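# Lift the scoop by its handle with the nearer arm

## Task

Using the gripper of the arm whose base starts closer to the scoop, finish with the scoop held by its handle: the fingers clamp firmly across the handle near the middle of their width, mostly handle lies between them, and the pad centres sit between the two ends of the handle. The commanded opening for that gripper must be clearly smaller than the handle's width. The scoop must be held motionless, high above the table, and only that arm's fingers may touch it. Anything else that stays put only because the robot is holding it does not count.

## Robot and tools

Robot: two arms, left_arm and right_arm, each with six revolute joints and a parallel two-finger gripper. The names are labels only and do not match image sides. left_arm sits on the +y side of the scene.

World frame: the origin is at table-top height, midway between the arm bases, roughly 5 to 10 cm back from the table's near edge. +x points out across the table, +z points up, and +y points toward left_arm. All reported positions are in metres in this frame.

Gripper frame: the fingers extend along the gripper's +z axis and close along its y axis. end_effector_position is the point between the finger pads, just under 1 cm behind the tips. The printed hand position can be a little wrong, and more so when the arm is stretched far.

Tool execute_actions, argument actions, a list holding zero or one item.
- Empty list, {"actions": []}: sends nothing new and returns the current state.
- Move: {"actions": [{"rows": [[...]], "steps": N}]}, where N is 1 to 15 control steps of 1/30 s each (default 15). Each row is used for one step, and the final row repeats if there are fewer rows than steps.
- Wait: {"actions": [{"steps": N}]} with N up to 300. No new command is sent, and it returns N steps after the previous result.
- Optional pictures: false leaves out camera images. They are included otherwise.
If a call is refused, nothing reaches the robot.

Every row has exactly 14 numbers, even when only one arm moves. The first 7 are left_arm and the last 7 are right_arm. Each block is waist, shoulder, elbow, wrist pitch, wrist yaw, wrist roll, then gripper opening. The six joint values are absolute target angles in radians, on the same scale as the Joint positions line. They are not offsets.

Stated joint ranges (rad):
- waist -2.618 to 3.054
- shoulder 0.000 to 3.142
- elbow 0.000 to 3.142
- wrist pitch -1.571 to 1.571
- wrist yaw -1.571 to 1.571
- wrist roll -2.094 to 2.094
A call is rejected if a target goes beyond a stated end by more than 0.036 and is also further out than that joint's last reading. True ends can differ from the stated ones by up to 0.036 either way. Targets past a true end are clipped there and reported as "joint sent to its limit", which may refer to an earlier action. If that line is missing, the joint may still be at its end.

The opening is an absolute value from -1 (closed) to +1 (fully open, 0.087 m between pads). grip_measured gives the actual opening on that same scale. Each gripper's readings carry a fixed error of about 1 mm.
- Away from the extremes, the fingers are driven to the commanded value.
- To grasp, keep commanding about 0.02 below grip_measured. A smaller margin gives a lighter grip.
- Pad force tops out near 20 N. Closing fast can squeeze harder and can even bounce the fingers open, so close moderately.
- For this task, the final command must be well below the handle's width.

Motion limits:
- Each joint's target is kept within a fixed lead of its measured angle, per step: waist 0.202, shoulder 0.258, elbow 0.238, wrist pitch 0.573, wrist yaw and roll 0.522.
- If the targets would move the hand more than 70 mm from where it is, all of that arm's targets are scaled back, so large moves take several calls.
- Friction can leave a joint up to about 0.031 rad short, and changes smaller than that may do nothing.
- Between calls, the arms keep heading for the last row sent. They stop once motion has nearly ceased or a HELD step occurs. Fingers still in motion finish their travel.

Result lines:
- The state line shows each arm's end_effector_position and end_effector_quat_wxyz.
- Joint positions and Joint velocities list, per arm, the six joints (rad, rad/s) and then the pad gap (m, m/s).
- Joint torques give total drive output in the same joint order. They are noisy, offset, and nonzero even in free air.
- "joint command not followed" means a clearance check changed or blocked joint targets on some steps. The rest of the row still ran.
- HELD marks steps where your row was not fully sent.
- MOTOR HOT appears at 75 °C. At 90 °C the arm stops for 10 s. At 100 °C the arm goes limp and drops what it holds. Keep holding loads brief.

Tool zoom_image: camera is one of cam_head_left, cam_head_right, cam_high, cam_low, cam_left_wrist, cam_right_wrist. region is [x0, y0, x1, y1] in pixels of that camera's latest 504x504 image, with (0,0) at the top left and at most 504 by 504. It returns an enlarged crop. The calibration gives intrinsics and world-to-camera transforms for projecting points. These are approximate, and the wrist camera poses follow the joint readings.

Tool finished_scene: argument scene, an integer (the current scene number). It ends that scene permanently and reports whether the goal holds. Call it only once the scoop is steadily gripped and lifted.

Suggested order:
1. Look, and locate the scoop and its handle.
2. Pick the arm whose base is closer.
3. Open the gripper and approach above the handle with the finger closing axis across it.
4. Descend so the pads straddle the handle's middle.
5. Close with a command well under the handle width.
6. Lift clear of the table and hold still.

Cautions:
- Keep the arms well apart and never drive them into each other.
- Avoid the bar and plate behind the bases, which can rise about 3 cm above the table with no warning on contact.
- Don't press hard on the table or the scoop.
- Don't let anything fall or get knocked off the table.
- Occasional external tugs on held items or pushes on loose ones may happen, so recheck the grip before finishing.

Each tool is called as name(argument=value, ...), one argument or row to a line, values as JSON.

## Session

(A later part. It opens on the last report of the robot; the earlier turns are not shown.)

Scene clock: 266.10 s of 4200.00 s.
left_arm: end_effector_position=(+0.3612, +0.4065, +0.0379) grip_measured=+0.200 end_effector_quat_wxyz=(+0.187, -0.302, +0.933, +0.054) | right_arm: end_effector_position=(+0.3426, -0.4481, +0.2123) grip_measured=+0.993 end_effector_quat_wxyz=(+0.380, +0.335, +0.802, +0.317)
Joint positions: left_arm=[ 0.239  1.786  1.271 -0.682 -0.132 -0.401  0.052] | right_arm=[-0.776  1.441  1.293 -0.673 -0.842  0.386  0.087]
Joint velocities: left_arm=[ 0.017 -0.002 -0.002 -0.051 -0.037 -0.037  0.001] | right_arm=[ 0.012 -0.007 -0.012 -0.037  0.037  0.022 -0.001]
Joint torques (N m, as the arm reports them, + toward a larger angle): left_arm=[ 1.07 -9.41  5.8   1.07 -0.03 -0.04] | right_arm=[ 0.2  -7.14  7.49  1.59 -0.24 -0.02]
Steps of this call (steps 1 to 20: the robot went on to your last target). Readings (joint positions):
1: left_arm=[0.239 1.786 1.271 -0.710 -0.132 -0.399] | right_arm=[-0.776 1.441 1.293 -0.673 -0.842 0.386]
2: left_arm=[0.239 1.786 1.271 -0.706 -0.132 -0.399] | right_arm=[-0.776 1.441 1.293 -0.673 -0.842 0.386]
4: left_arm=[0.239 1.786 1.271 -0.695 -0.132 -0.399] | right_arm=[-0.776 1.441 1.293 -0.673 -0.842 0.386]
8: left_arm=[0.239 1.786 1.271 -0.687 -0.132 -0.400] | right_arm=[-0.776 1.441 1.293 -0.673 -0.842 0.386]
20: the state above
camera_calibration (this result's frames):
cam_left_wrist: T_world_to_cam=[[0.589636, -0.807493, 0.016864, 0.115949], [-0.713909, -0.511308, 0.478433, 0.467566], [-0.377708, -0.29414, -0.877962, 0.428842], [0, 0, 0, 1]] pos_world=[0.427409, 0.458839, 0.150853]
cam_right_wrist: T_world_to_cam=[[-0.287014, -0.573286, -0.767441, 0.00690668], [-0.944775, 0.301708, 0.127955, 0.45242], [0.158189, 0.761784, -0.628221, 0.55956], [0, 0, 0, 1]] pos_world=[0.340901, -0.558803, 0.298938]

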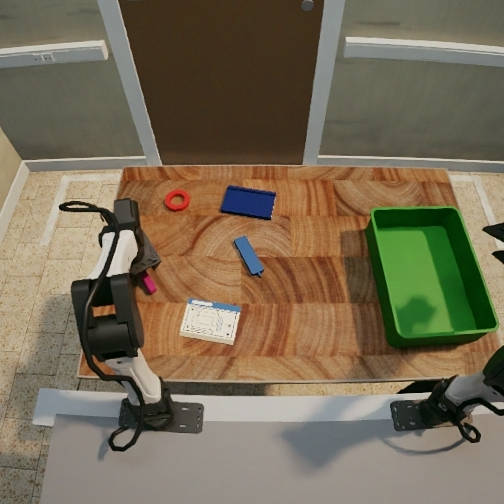

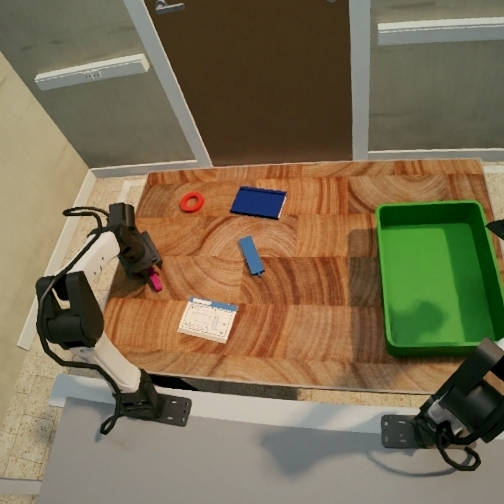

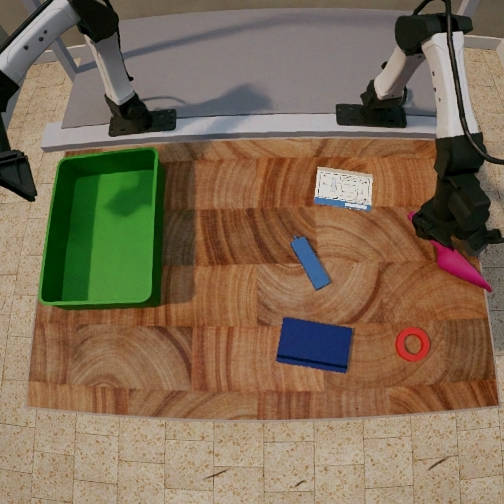

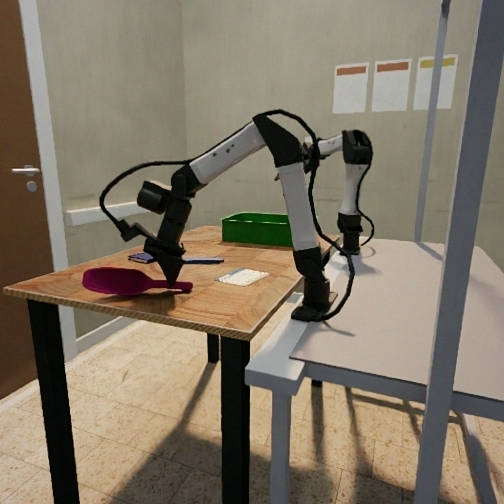

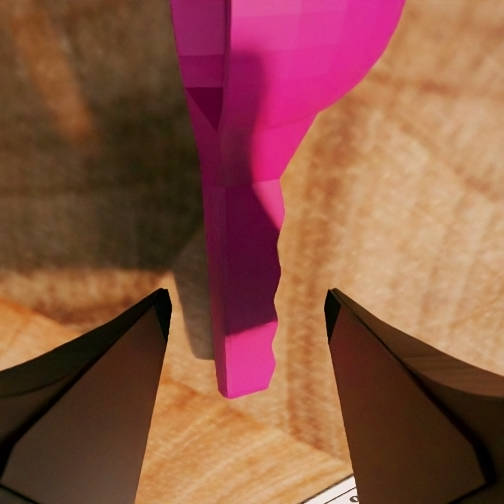

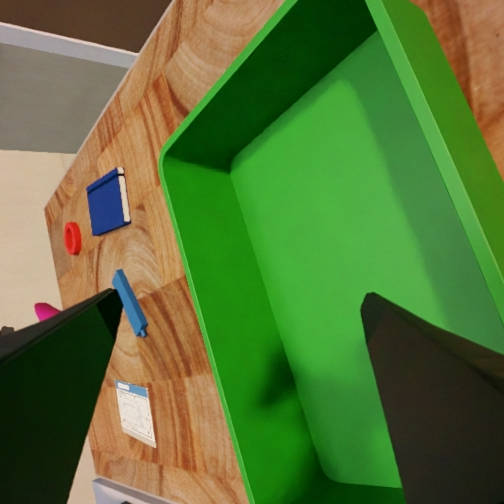

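execute_actions(
  actions=[
    {"rows": [[0.25,1.789,1.2608,-0.6653,-0.127,-0.407,0.18,-0.776,1.441,1.293,-0.673,-0.842,0.386,1],[0.25,1.789,1.2573,-0.6577,-0.127,-0.407,0.15,-0.776,1.441,1.293,-0.673,-0.842,0.386,1],[0.25,1.789,1.2517,-0.6460,-0.127,-0.407,0.12,-0.776,1.441,1.293,-0.673,-0.842,0.386,1],[0.25,1.789,1.2445,-0.6316,-0.127,-0.407,0.09,-0.776,1.441,1.293,-0.673,-0.842,0.386,1],[0.25,1.789,1.2361,-0.6164,-0.127,-0.407,0.06,-0.776,1.441,1.293,-0.673,-0.842,0.386,1],[0.25,1.789,1.2270,-0.6020,-0.127,-0.407,0.03,-0.776,1.441,1.293,-0.673,-0.842,0.386,1],[0.25,1.789,1.2179,-0.5903,-0.127,-0.407,0.0,-0.776,1.441,1.293,-0.673,-0.842,0.386,1],[0.25,1.789,1.2095,-0.5827,-0.127,-0.407,-0.03,-0.776,1.441,1.293,-0.673,-0.842,0.386,1],[0.25,1.789,1.2023,-0.580,-0.127,-0.407,-0.06,-0.776,1.441,1.293,-0.673,-0.842,0.386,1],[0.25,1.789,1.1967,-0.580,-0.127,-0.407,-0.09,-0.776,1.441,1.293,-0.673,-0.842,0.386,1],[0.25,1.789,1.1932,-0.580,-0.127,-0.407,-0.12,-0.776,1.441,1.293,-0.673,-0.842,0.386,1],[0.25,1.789,1.192,-0.580,-0.127,-0.407,-0.15,-0.776,1.441,1.293,-0.673,-0.842,0.386,1],[0.25,1.789,1.192,-0.580,-0.127,-0.407,-0.21,-0.776,1.441,1.293,-0.673,-0.842,0.386,1],[0.25,1.789,1.192,-0.580,-0.127,-0.407,-0.27,-0.776,1.441,1.293,-0.673,-0.842,0.386,1],[0.25,1.789,1.192,-0.580,-0.127,-0.407,-0.33,-0.776,1.441,1.293,-0.673,-0.842,0.386,1]], "steps": 15},
  ],
  pictures=false,
)

execute_actions(
  actions=[
    {"rows": [[0.25,1.789,1.192,-0.580,-0.127,-0.407,-0.38,-0.776,1.441,1.293,-0.673,-0.842,0.386,1],[0.25,1.789,1.192,-0.580,-0.127,-0.407,-0.42,-0.776,1.441,1.293,-0.673,-0.842,0.386,1],[0.25,1.789,1.192,-0.580,-0.127,-0.407,-0.45,-0.776,1.441,1.293,-0.673,-0.842,0.386,1],[0.25,1.789,1.192,-0.580,-0.127,-0.407,-0.48,-0.776,1.441,1.293,-0.673,-0.842,0.386,1],[0.25,1.789,1.192,-0.580,-0.127,-0.407,-0.51,-0.776,1.441,1.293,-0.673,-0.842,0.386,1],[0.25,1.789,1.192,-0.580,-0.127,-0.407,-0.54,-0.776,1.441,1.293,-0.673,-0.842,0.386,1],[0.25,1.789,1.192,-0.580,-0.127,-0.407,-0.57,-0.776,1.441,1.293,-0.673,-0.842,0.386,1],[0.25,1.789,1.192,-0.580,-0.127,-0.407,-0.60,-0.776,1.441,1.293,-0.673,-0.842,0.386,1],[0.25,1.789,1.192,-0.580,-0.127,-0.407,-0.63,-0.776,1.441,1.293,-0.673,-0.842,0.386,1],[0.25,1.789,1.192,-0.580,-0.127,-0.407,-0.66,-0.776,1.441,1.293,-0.673,-0.842,0.386,1],[0.25,1.789,1.192,-0.580,-0.127,-0.407,-0.70,-0.776,1.441,1.293,-0.673,-0.842,0.386,1],[0.25,1.789,1.192,-0.580,-0.127,-0.407,-0.75,-0.776,1.441,1.293,-0.673,-0.842,0.386,1],[0.25,1.789,1.192,-0.580,-0.127,-0.407,-0.80,-0.776,1.441,1.293,-0.673,-0.842,0.386,1],[0.25,1.789,1.192,-0.580,-0.127,-0.407,-0.85,-0.776,1.441,1.293,-0.673,-0.842,0.386,1]], "steps": 14},
  ],
  pictures=false,
)

execute_actions(
  actions=[
    {"rows": [[0.25,1.7875,1.192,-0.580,-0.127,-0.407,-0.85,-0.776,1.441,1.293,-0.673,-0.842,0.386,1],[0.25,1.7829,1.192,-0.580,-0.127,-0.407,-0.85,-0.776,1.441,1.293,-0.673,-0.842,0.386,1],[0.25,1.7754,1.192,-0.580,-0.127,-0.407,-0.85,-0.776,1.441,1.293,-0.673,-0.842,0.386,1],[0.25,1.7649,1.192,-0.580,-0.127,-0.407,-0.85,-0.776,1.441,1.293,-0.673,-0.842,0.386,1],[0.25,1.7518,1.192,-0.580,-0.127,-0.407,-0.85,-0.776,1.441,1.293,-0.673,-0.842,0.386,1],[0.25,1.7362,1.192,-0.580,-0.127,-0.407,-0.85,-0.776,1.441,1.293,-0.673,-0.842,0.386,1],[0.25,1.7183,1.192,-0.580,-0.127,-0.407,-0.85,-0.776,1.441,1.293,-0.673,-0.842,0.386,1],[0.25,1.6983,1.192,-0.580,-0.127,-0.407,-0.85,-0.776,1.441,1.293,-0.673,-0.842,0.386,1],[0.25,1.6766,1.192,-0.580,-0.127,-0.407,-0.85,-0.776,1.441,1.293,-0.673,-0.842,0.386,1],[0.25,1.6535,1.192,-0.580,-0.127,-0.407,-0.85,-0.776,1.441,1.293,-0.673,-0.842,0.386,1],[0.25,1.6293,1.192,-0.580,-0.127,-0.407,-0.85,-0.776,1.441,1.293,-0.673,-0.842,0.386,1],[0.25,1.6043,1.192,-0.580,-0.127,-0.407,-0.85,-0.776,1.441,1.293,-0.673,-0.842,0.386,1],[0.25,1.5790,1.192,-0.580,-0.127,-0.407,-0.85,-0.776,1.441,1.293,-0.673,-0.842,0.386,1],[0.25,1.5537,1.192,-0.580,-0.127,-0.407,-0.85,-0.776,1.441,1.293,-0.673,-0.842,0.386,1],[0.25,1.5287,1.192,-0.580,-0.127,-0.407,-0.85,-0.776,1.441,1.293,-0.673,-0.842,0.386,1]], "steps": 15},
  ],
  pictures=false,
)

execute_actions(
  actions=[
    {"rows": [[0.25,1.5045,1.192,-0.580,-0.127,-0.407,-0.85,-0.776,1.441,1.293,-0.673,-0.842,0.386,1],[0.25,1.4814,1.192,-0.580,-0.127,-0.407,-0.85,-0.776,1.441,1.293,-0.673,-0.842,0.386,1],[0.25,1.4597,1.192,-0.580,-0.127,-0.407,-0.85,-0.776,1.441,1.293,-0.673,-0.842,0.386,1],[0.25,1.4397,1.192,-0.580,-0.127,-0.407,-0.85,-0.776,1.441,1.293,-0.673,-0.842,0.386,1],[0.25,1.4218,1.192,-0.580,-0.127,-0.407,-0.85,-0.776,1.441,1.293,-0.673,-0.842,0.386,1],[0.25,1.4062,1.192,-0.580,-0.127,-0.407,-0.85,-0.776,1.441,1.293,-0.673,-0.842,0.386,1],[0.25,1.3931,1.192,-0.580,-0.127,-0.407,-0.85,-0.776,1.441,1.293,-0.673,-0.842,0.386,1],[0.25,1.3826,1.192,-0.580,-0.127,-0.407,-0.85,-0.776,1.441,1.293,-0.673,-0.842,0.386,1],[0.25,1.3751,1.192,-0.580,-0.127,-0.407,-0.85,-0.776,1.441,1.293,-0.673,-0.842,0.386,1],[0.25,1.3705,1.192,-0.580,-0.127,-0.407,-0.85,-0.776,1.441,1.293,-0.673,-0.842,0.386,1],[0.25,1.369,1.192,-0.580,-0.127,-0.407,-0.85,-0.776,1.441,1.293,-0.673,-0.842,0.386,1]], "steps": 11},
  ],
  pictures=false,
)

execute_actions(
  actions=[
    {"steps": 20},
  ],
)

Scene clock: 386.60 s of 4200.00 s.
left_arm: end_effector_position=(+0.3579, +0.4060, +0.0221) grip_measured=-0.303 end_effector_quat_wxyz=(+0.191, -0.302, +0.933, +0.053) | right_arm: end_effector_position=(+0.3426, -0.4481, +0.2123) grip_measured=+0.993 end_effector_quat_wxyz=(+0.380, +0.335, +0.802, +0.317)
Joint positions: left_arm=[ 0.239  1.786  1.203 -0.606 -0.132 -0.401  0.031] | right_arm=[-0.776  1.441  1.293 -0.673 -0.842  0.386  0.087]
Joint velocities: left_arm=[ 0.012  0.007 -0.007  0.051 -0.007  0.007 -0.048] | right_arm=[ 0.007  0.007 -0.007 -0.037  0.081 -0.095 -0.001]
Joint torques (N m, as the arm reports them, + toward a larger angle): left_arm=[ 1.06 -9.26  5.57  1.15 -0.03 -0.04] | right_arm=[ 0.17 -7.14  7.51  1.58 -0.23 -0.01]
Steps of this call (steps 1 to 15: the robot went on to your last target; steps 16 to 90: nothing new was sent; then 117.00 s passed at rest; steps 91 to 105: all 15 steps of this action). Readings (joint positions):
91: left_arm=[0.239 1.786 1.271 -0.681 -0.132 -0.401] | right_arm=[-0.776 1.441 1.293 -0.673 -0.842 0.386]
92: left_arm=[0.239 1.786 1.271 -0.680 -0.132 -0.401] | right_arm=[-0.776 1.441 1.293 -0.673 -0.842 0.386]
94: left_arm=[0.239 1.786 1.269 -0.670 -0.132 -0.401] | right_arm=[-0.776 1.441 1.293 -0.673 -0.842 0.386]
98: left_arm=[0.239 1.786 1.239 -0.630 -0.132 -0.401] | right_arm=[-0.776 1.441 1.293 -0.673 -0.842 0.386]
105: the state above

Scene clock: 387.07 s of 4200.00 s.
left_arm: end_effector_position=(+0.3597, +0.4064, +0.0225) grip_measured=-0.490 end_effector_quat_wxyz=(+0.194, -0.302, +0.932, +0.053) | right_arm: end_effector_position=(+0.3426, -0.4481, +0.2123) grip_measured=+0.993 end_effector_quat_wxyz=(+0.380, +0.335, +0.802, +0.317)
Joint positions: left_arm=[ 0.239  1.786  1.203 -0.598 -0.132 -0.401  0.022] | right_arm=[-0.776  1.441  1.293 -0.673 -0.842  0.386  0.087]
Joint velocities: left_arm=[-0.002 -0.002 -0.007  0.022  0.037 -0.066  0.001] | right_arm=[ 0.002 -0.007 -0.002 -0.037 -0.037 -0.095 -0.   ]
Joint torques (N m, as the arm reports them, + toward a larger angle): left_arm=[ 1.06 -9.3   5.55  1.14 -0.04 -0.04] | right_arm=[ 0.2  -7.13  7.5   1.59 -0.24 -0.01]
Steps of this call (steps 1 to 14: all 14 steps of this action). Readings (joint positions):
1: left_arm=[0.239 1.786 1.203 -0.603 -0.132 -0.401] | right_arm=[-0.776 1.441 1.293 -0.673 -0.842 0.386]
2: left_arm=[0.239 1.786 1.203 -0.601 -0.132 -0.401] | right_arm=[-0.776 1.441 1.293 -0.673 -0.842 0.386]
4: left_arm=[0.239 1.786 1.203 -0.599 -0.132 -0.401] | right_arm=[-0.776 1.441 1.293 -0.673 -0.842 0.386]
8: left_arm=[0.239 1.786 1.203 -0.598 -0.132 -0.401] | right_arm=[-0.776 1.441 1.293 -0.673 -0.842 0.386]
14: the state above

Scene clock: 387.57 s of 4200.00 s.
left_arm: end_effector_position=(+0.3655, +0.4060, +0.0868) grip_measured=-0.490 end_effector_quat_wxyz=(+0.280, -0.300, +0.911, +0.041) | right_arm: end_effector_position=(+0.3426, -0.4481, +0.2123) grip_measured=+0.993 end_effector_quat_wxyz=(+0.380, +0.335, +0.802, +0.317)
Joint positions: left_arm=[ 0.239  1.598  1.195 -0.599 -0.128 -0.401  0.022] | right_arm=[-0.776  1.441  1.293 -0.673 -0.842  0.386  0.087]
Joint velocities: left_arm=[-0.007 -0.799  0.007  0.022 -0.066 -0.095 -0.001] | right_arm=[-0.012  0.002 -0.017 -0.066 -0.022 -0.037  0.   ]
Joint torques (N m, as the arm reports them, + toward a larger angle): left_arm=[  1.19 -10.12   6.92   1.39  -0.06  -0.06] | right_arm=[ 0.18 -7.14  7.49  1.58 -0.24  0.  ]
Steps of this call (steps 1 to 15: all 15 steps of this action). Readings (joint positions):
1: left_arm=[0.239 1.786 1.203 -0.598 -0.132 -0.401] | right_arm=[-0.776 1.441 1.293 -0.673 -0.842 0.386]
2: left_arm=[0.239 1.786 1.203 -0.598 -0.132 -0.401] | right_arm=[-0.776 1.441 1.293 -0.673 -0.842 0.386]
4: left_arm=[0.239 1.786 1.203 -0.598 -0.132 -0.401] | right_arm=[-0.776 1.441 1.293 -0.673 -0.842 0.386]
8: left_arm=[0.239 1.764 1.200 -0.598 -0.130 -0.401] | right_arm=[-0.776 1.441 1.293 -0.673 -0.842 0.386]
15: the state above

Scene clock: 387.93 s of 4200.00 s.
left_arm: end_effector_position=(+0.3609, +0.4040, +0.1605) grip_measured=-0.490 end_effector_quat_wxyz=(+0.377, -0.296, +0.877, +0.029) | right_arm: end_effector_position=(+0.3426, -0.4481, +0.2123) grip_measured=+0.993 end_effector_quat_wxyz=(+0.380, +0.335, +0.802, +0.317)
Joint positions: left_arm=[ 0.239  1.392  1.195 -0.598 -0.128 -0.401  0.022] | right_arm=[-0.776  1.441  1.293 -0.673 -0.842  0.386  0.087]
Joint velocities: left_arm=[-0.007 -0.144  0.007 -0.081  0.066 -0.007  0.   ] | right_arm=[-0.007  0.007 -0.007  0.007  0.095 -0.037  0.   ]
Joint torques (N m, as the arm reports them, + toward a larger angle): left_arm=[ 1.05 -7.38  7.16  1.67 -0.05 -0.02] | right_arm=[ 0.18 -7.16  7.51  1.59 -0.24 -0.02]
Steps of this call (steps 1 to 11: all 11 steps of this action). Readings (joint positions):
1: left_arm=[0.239 1.570 1.195 -0.599 -0.128 -0.401] | right_arm=[-0.776 1.441 1.293 -0.673 -0.842 0.386]
2: left_arm=[0.239 1.544 1.195 -0.599 -0.128 -0.401] | right_arm=[-0.776 1.441 1.293 -0.673 -0.842 0.386]
4: left_arm=[0.239 1.494 1.195 -0.599 -0.128 -0.401] | right_arm=[-0.776 1.441 1.293 -0.673 -0.842 0.386]
8: left_arm=[0.239 1.421 1.195 -0.598 -0.128 -0.401] | right_arm=[-0.776 1.441 1.293 -0.673 -0.842 0.386]
11: the state above

Scene clock: 388.60 s of 4200.00 s.
left_arm: end_effector_position=(+0.3605, +0.4039, +0.1622) grip_measured=-0.490 end_effector_quat_wxyz=(+0.379, -0.295, +0.876, +0.029) | right_arm: end_effector_position=(+0.3426, -0.4481, +0.2123) grip_measured=+0.993 end_effector_quat_wxyz=(+0.380, +0.335, +0.802, +0.317)
Joint positions: left_arm=[ 0.239  1.387  1.195 -0.599 -0.128 -0.401  0.022] | right_arm=[-0.776  1.441  1.293 -0.673 -0.842  0.386  0.087]
Joint velocities: left_arm=[ 0.002 -0.012 -0.012  0.007 -0.007 -0.066  0.001] | right_arm=[-0.007 -0.012 -0.017  0.007 -0.022 -0.007  0.   ]
Joint torques (N m, as the arm reports them, + toward a larger angle): left_arm=[ 1.06 -7.87  7.15  1.66 -0.05 -0.03] | right_arm=[ 0.21 -7.15  7.46  1.59 -0.24 -0.01]
Steps of this call (steps 1 to 15: the robot went on to your last target; steps 16 to 20: nothing new was sent). Readings (joint positions):
1: left_arm=[0.239 1.388 1.195 -0.598 -0.128 -0.401] | right_arm=[-0.776 1.441 1.293 -0.673 -0.842 0.386]
2: left_arm=[0.239 1.387 1.195 -0.598 -0.128 -0.401] | right_arm=[-0.776 1.441 1.293 -0.673 -0.842 0.386]
4: left_arm=[0.239 1.387 1.195 -0.599 -0.128 -0.401] | right_arm=[-0.776 1.441 1.293 -0.673 -0.842 0.386]
8: left_arm=[0.239 1.387 1.195 -0.599 -0.128 -0.401] | right_arm=[-0.776 1.441 1.293 -0.673 -0.842 0.386]
20: the state above
All arms were judged still, so your last target was given up. Only a new action makes them travel on or press farther. Fingers that are still opening or closing keep moving.
camera_calibration (this result's frames):
cam_left_wrist: T_world_to_cam=[[0.543881, -0.819408, 0.181011, 0.106863], [-0.839146, -0.52972, 0.123411, 0.516391], [-0.00523894, -0.219015, -0.975707, 0.388149], [0, 0, 0, 1]] pos_world=[0.377241, 0.446118, 0.295648]
cam_right_wrist: T_world_to_cam=[[-0.287014, -0.573286, -0.767441, 0.00690668], [-0.944775, 0.301708, 0.127955, 0.45242], [0.158189, 0.761784, -0.628221, 0.55956], [0, 0, 0, 1]] pos_world=[0.340901, -0.558803, 0.298938]

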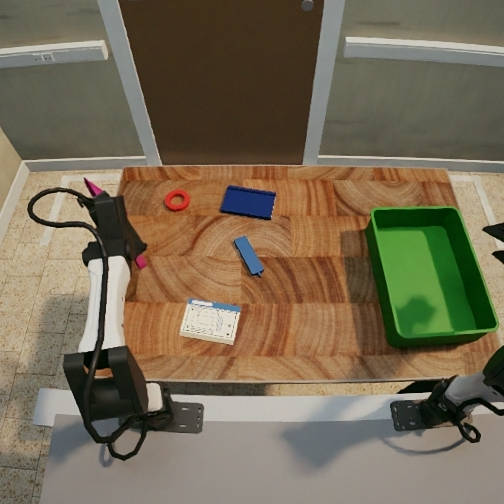

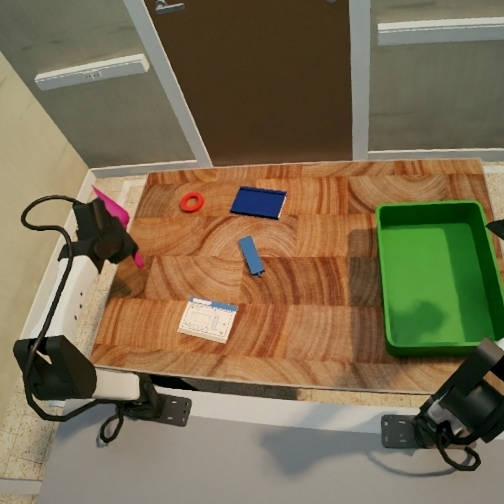

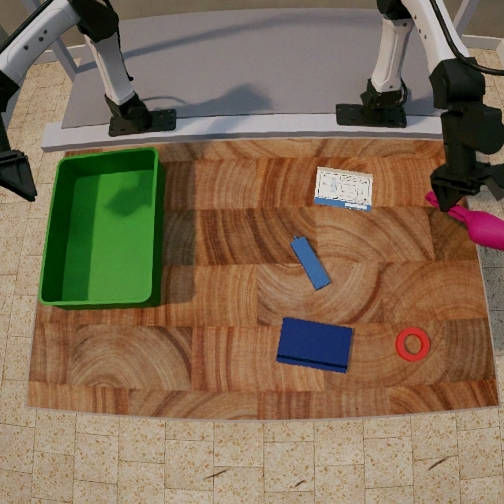

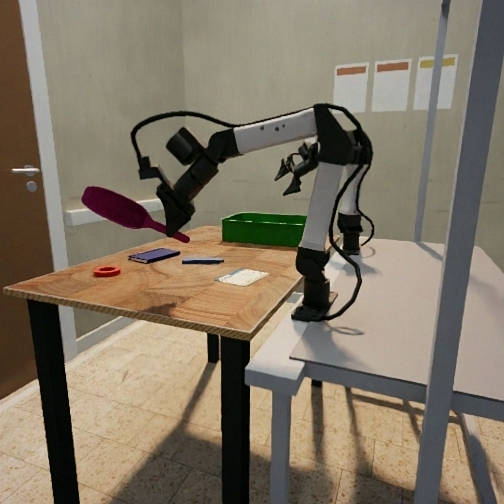

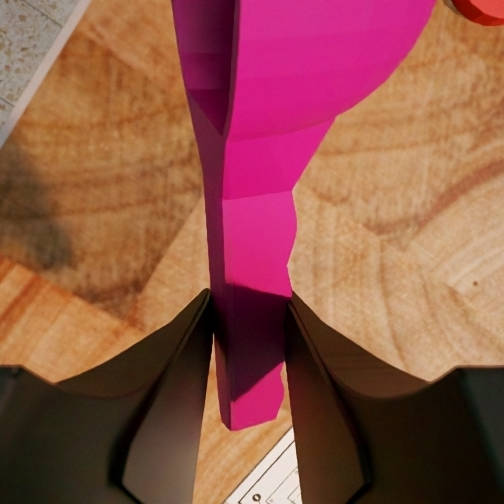

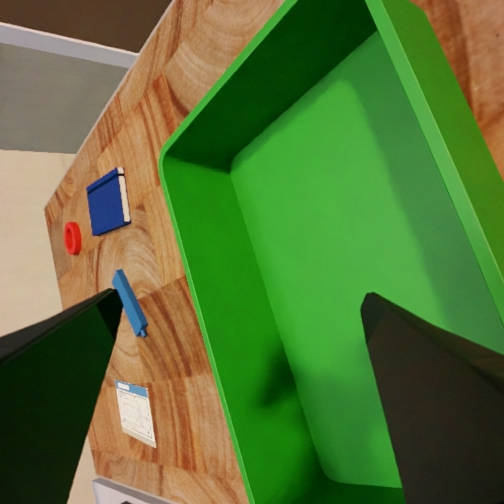

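zoom_image(
  camera="cam_low",
  region=[130, 180, 210, 260],
)

zoom_image(
  camera="cam_left_wrist",
  region=[150, 230, 370, 450],
)

Region (130, 180, 210, 260) of cam_low's 504x504 image, scaled by 6.300, with more detail than that image has.

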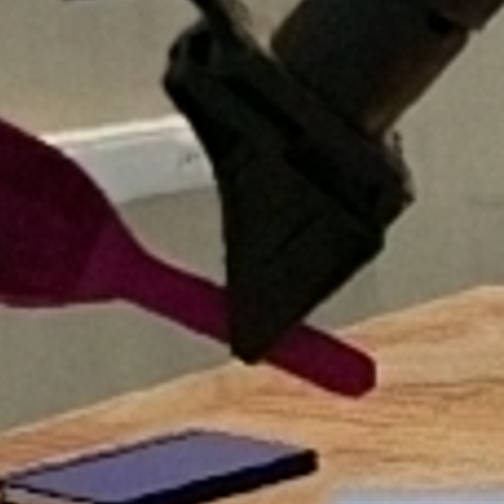

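Region (150, 230, 370, 450) of cam_left_wrist's 504x504 image, scaled by 2.291, with more detail than that image has.

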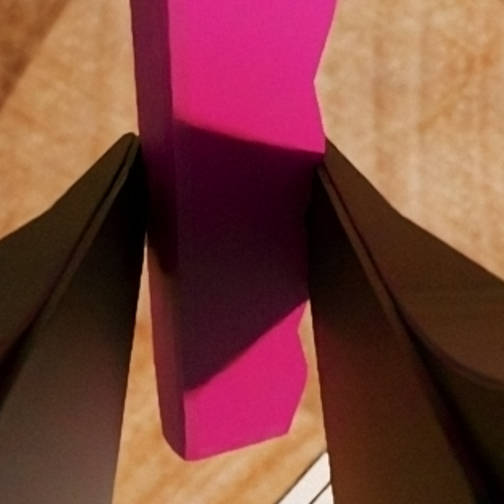

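finished_scene(
  scene=2,
)

The scene is finished: the task was done.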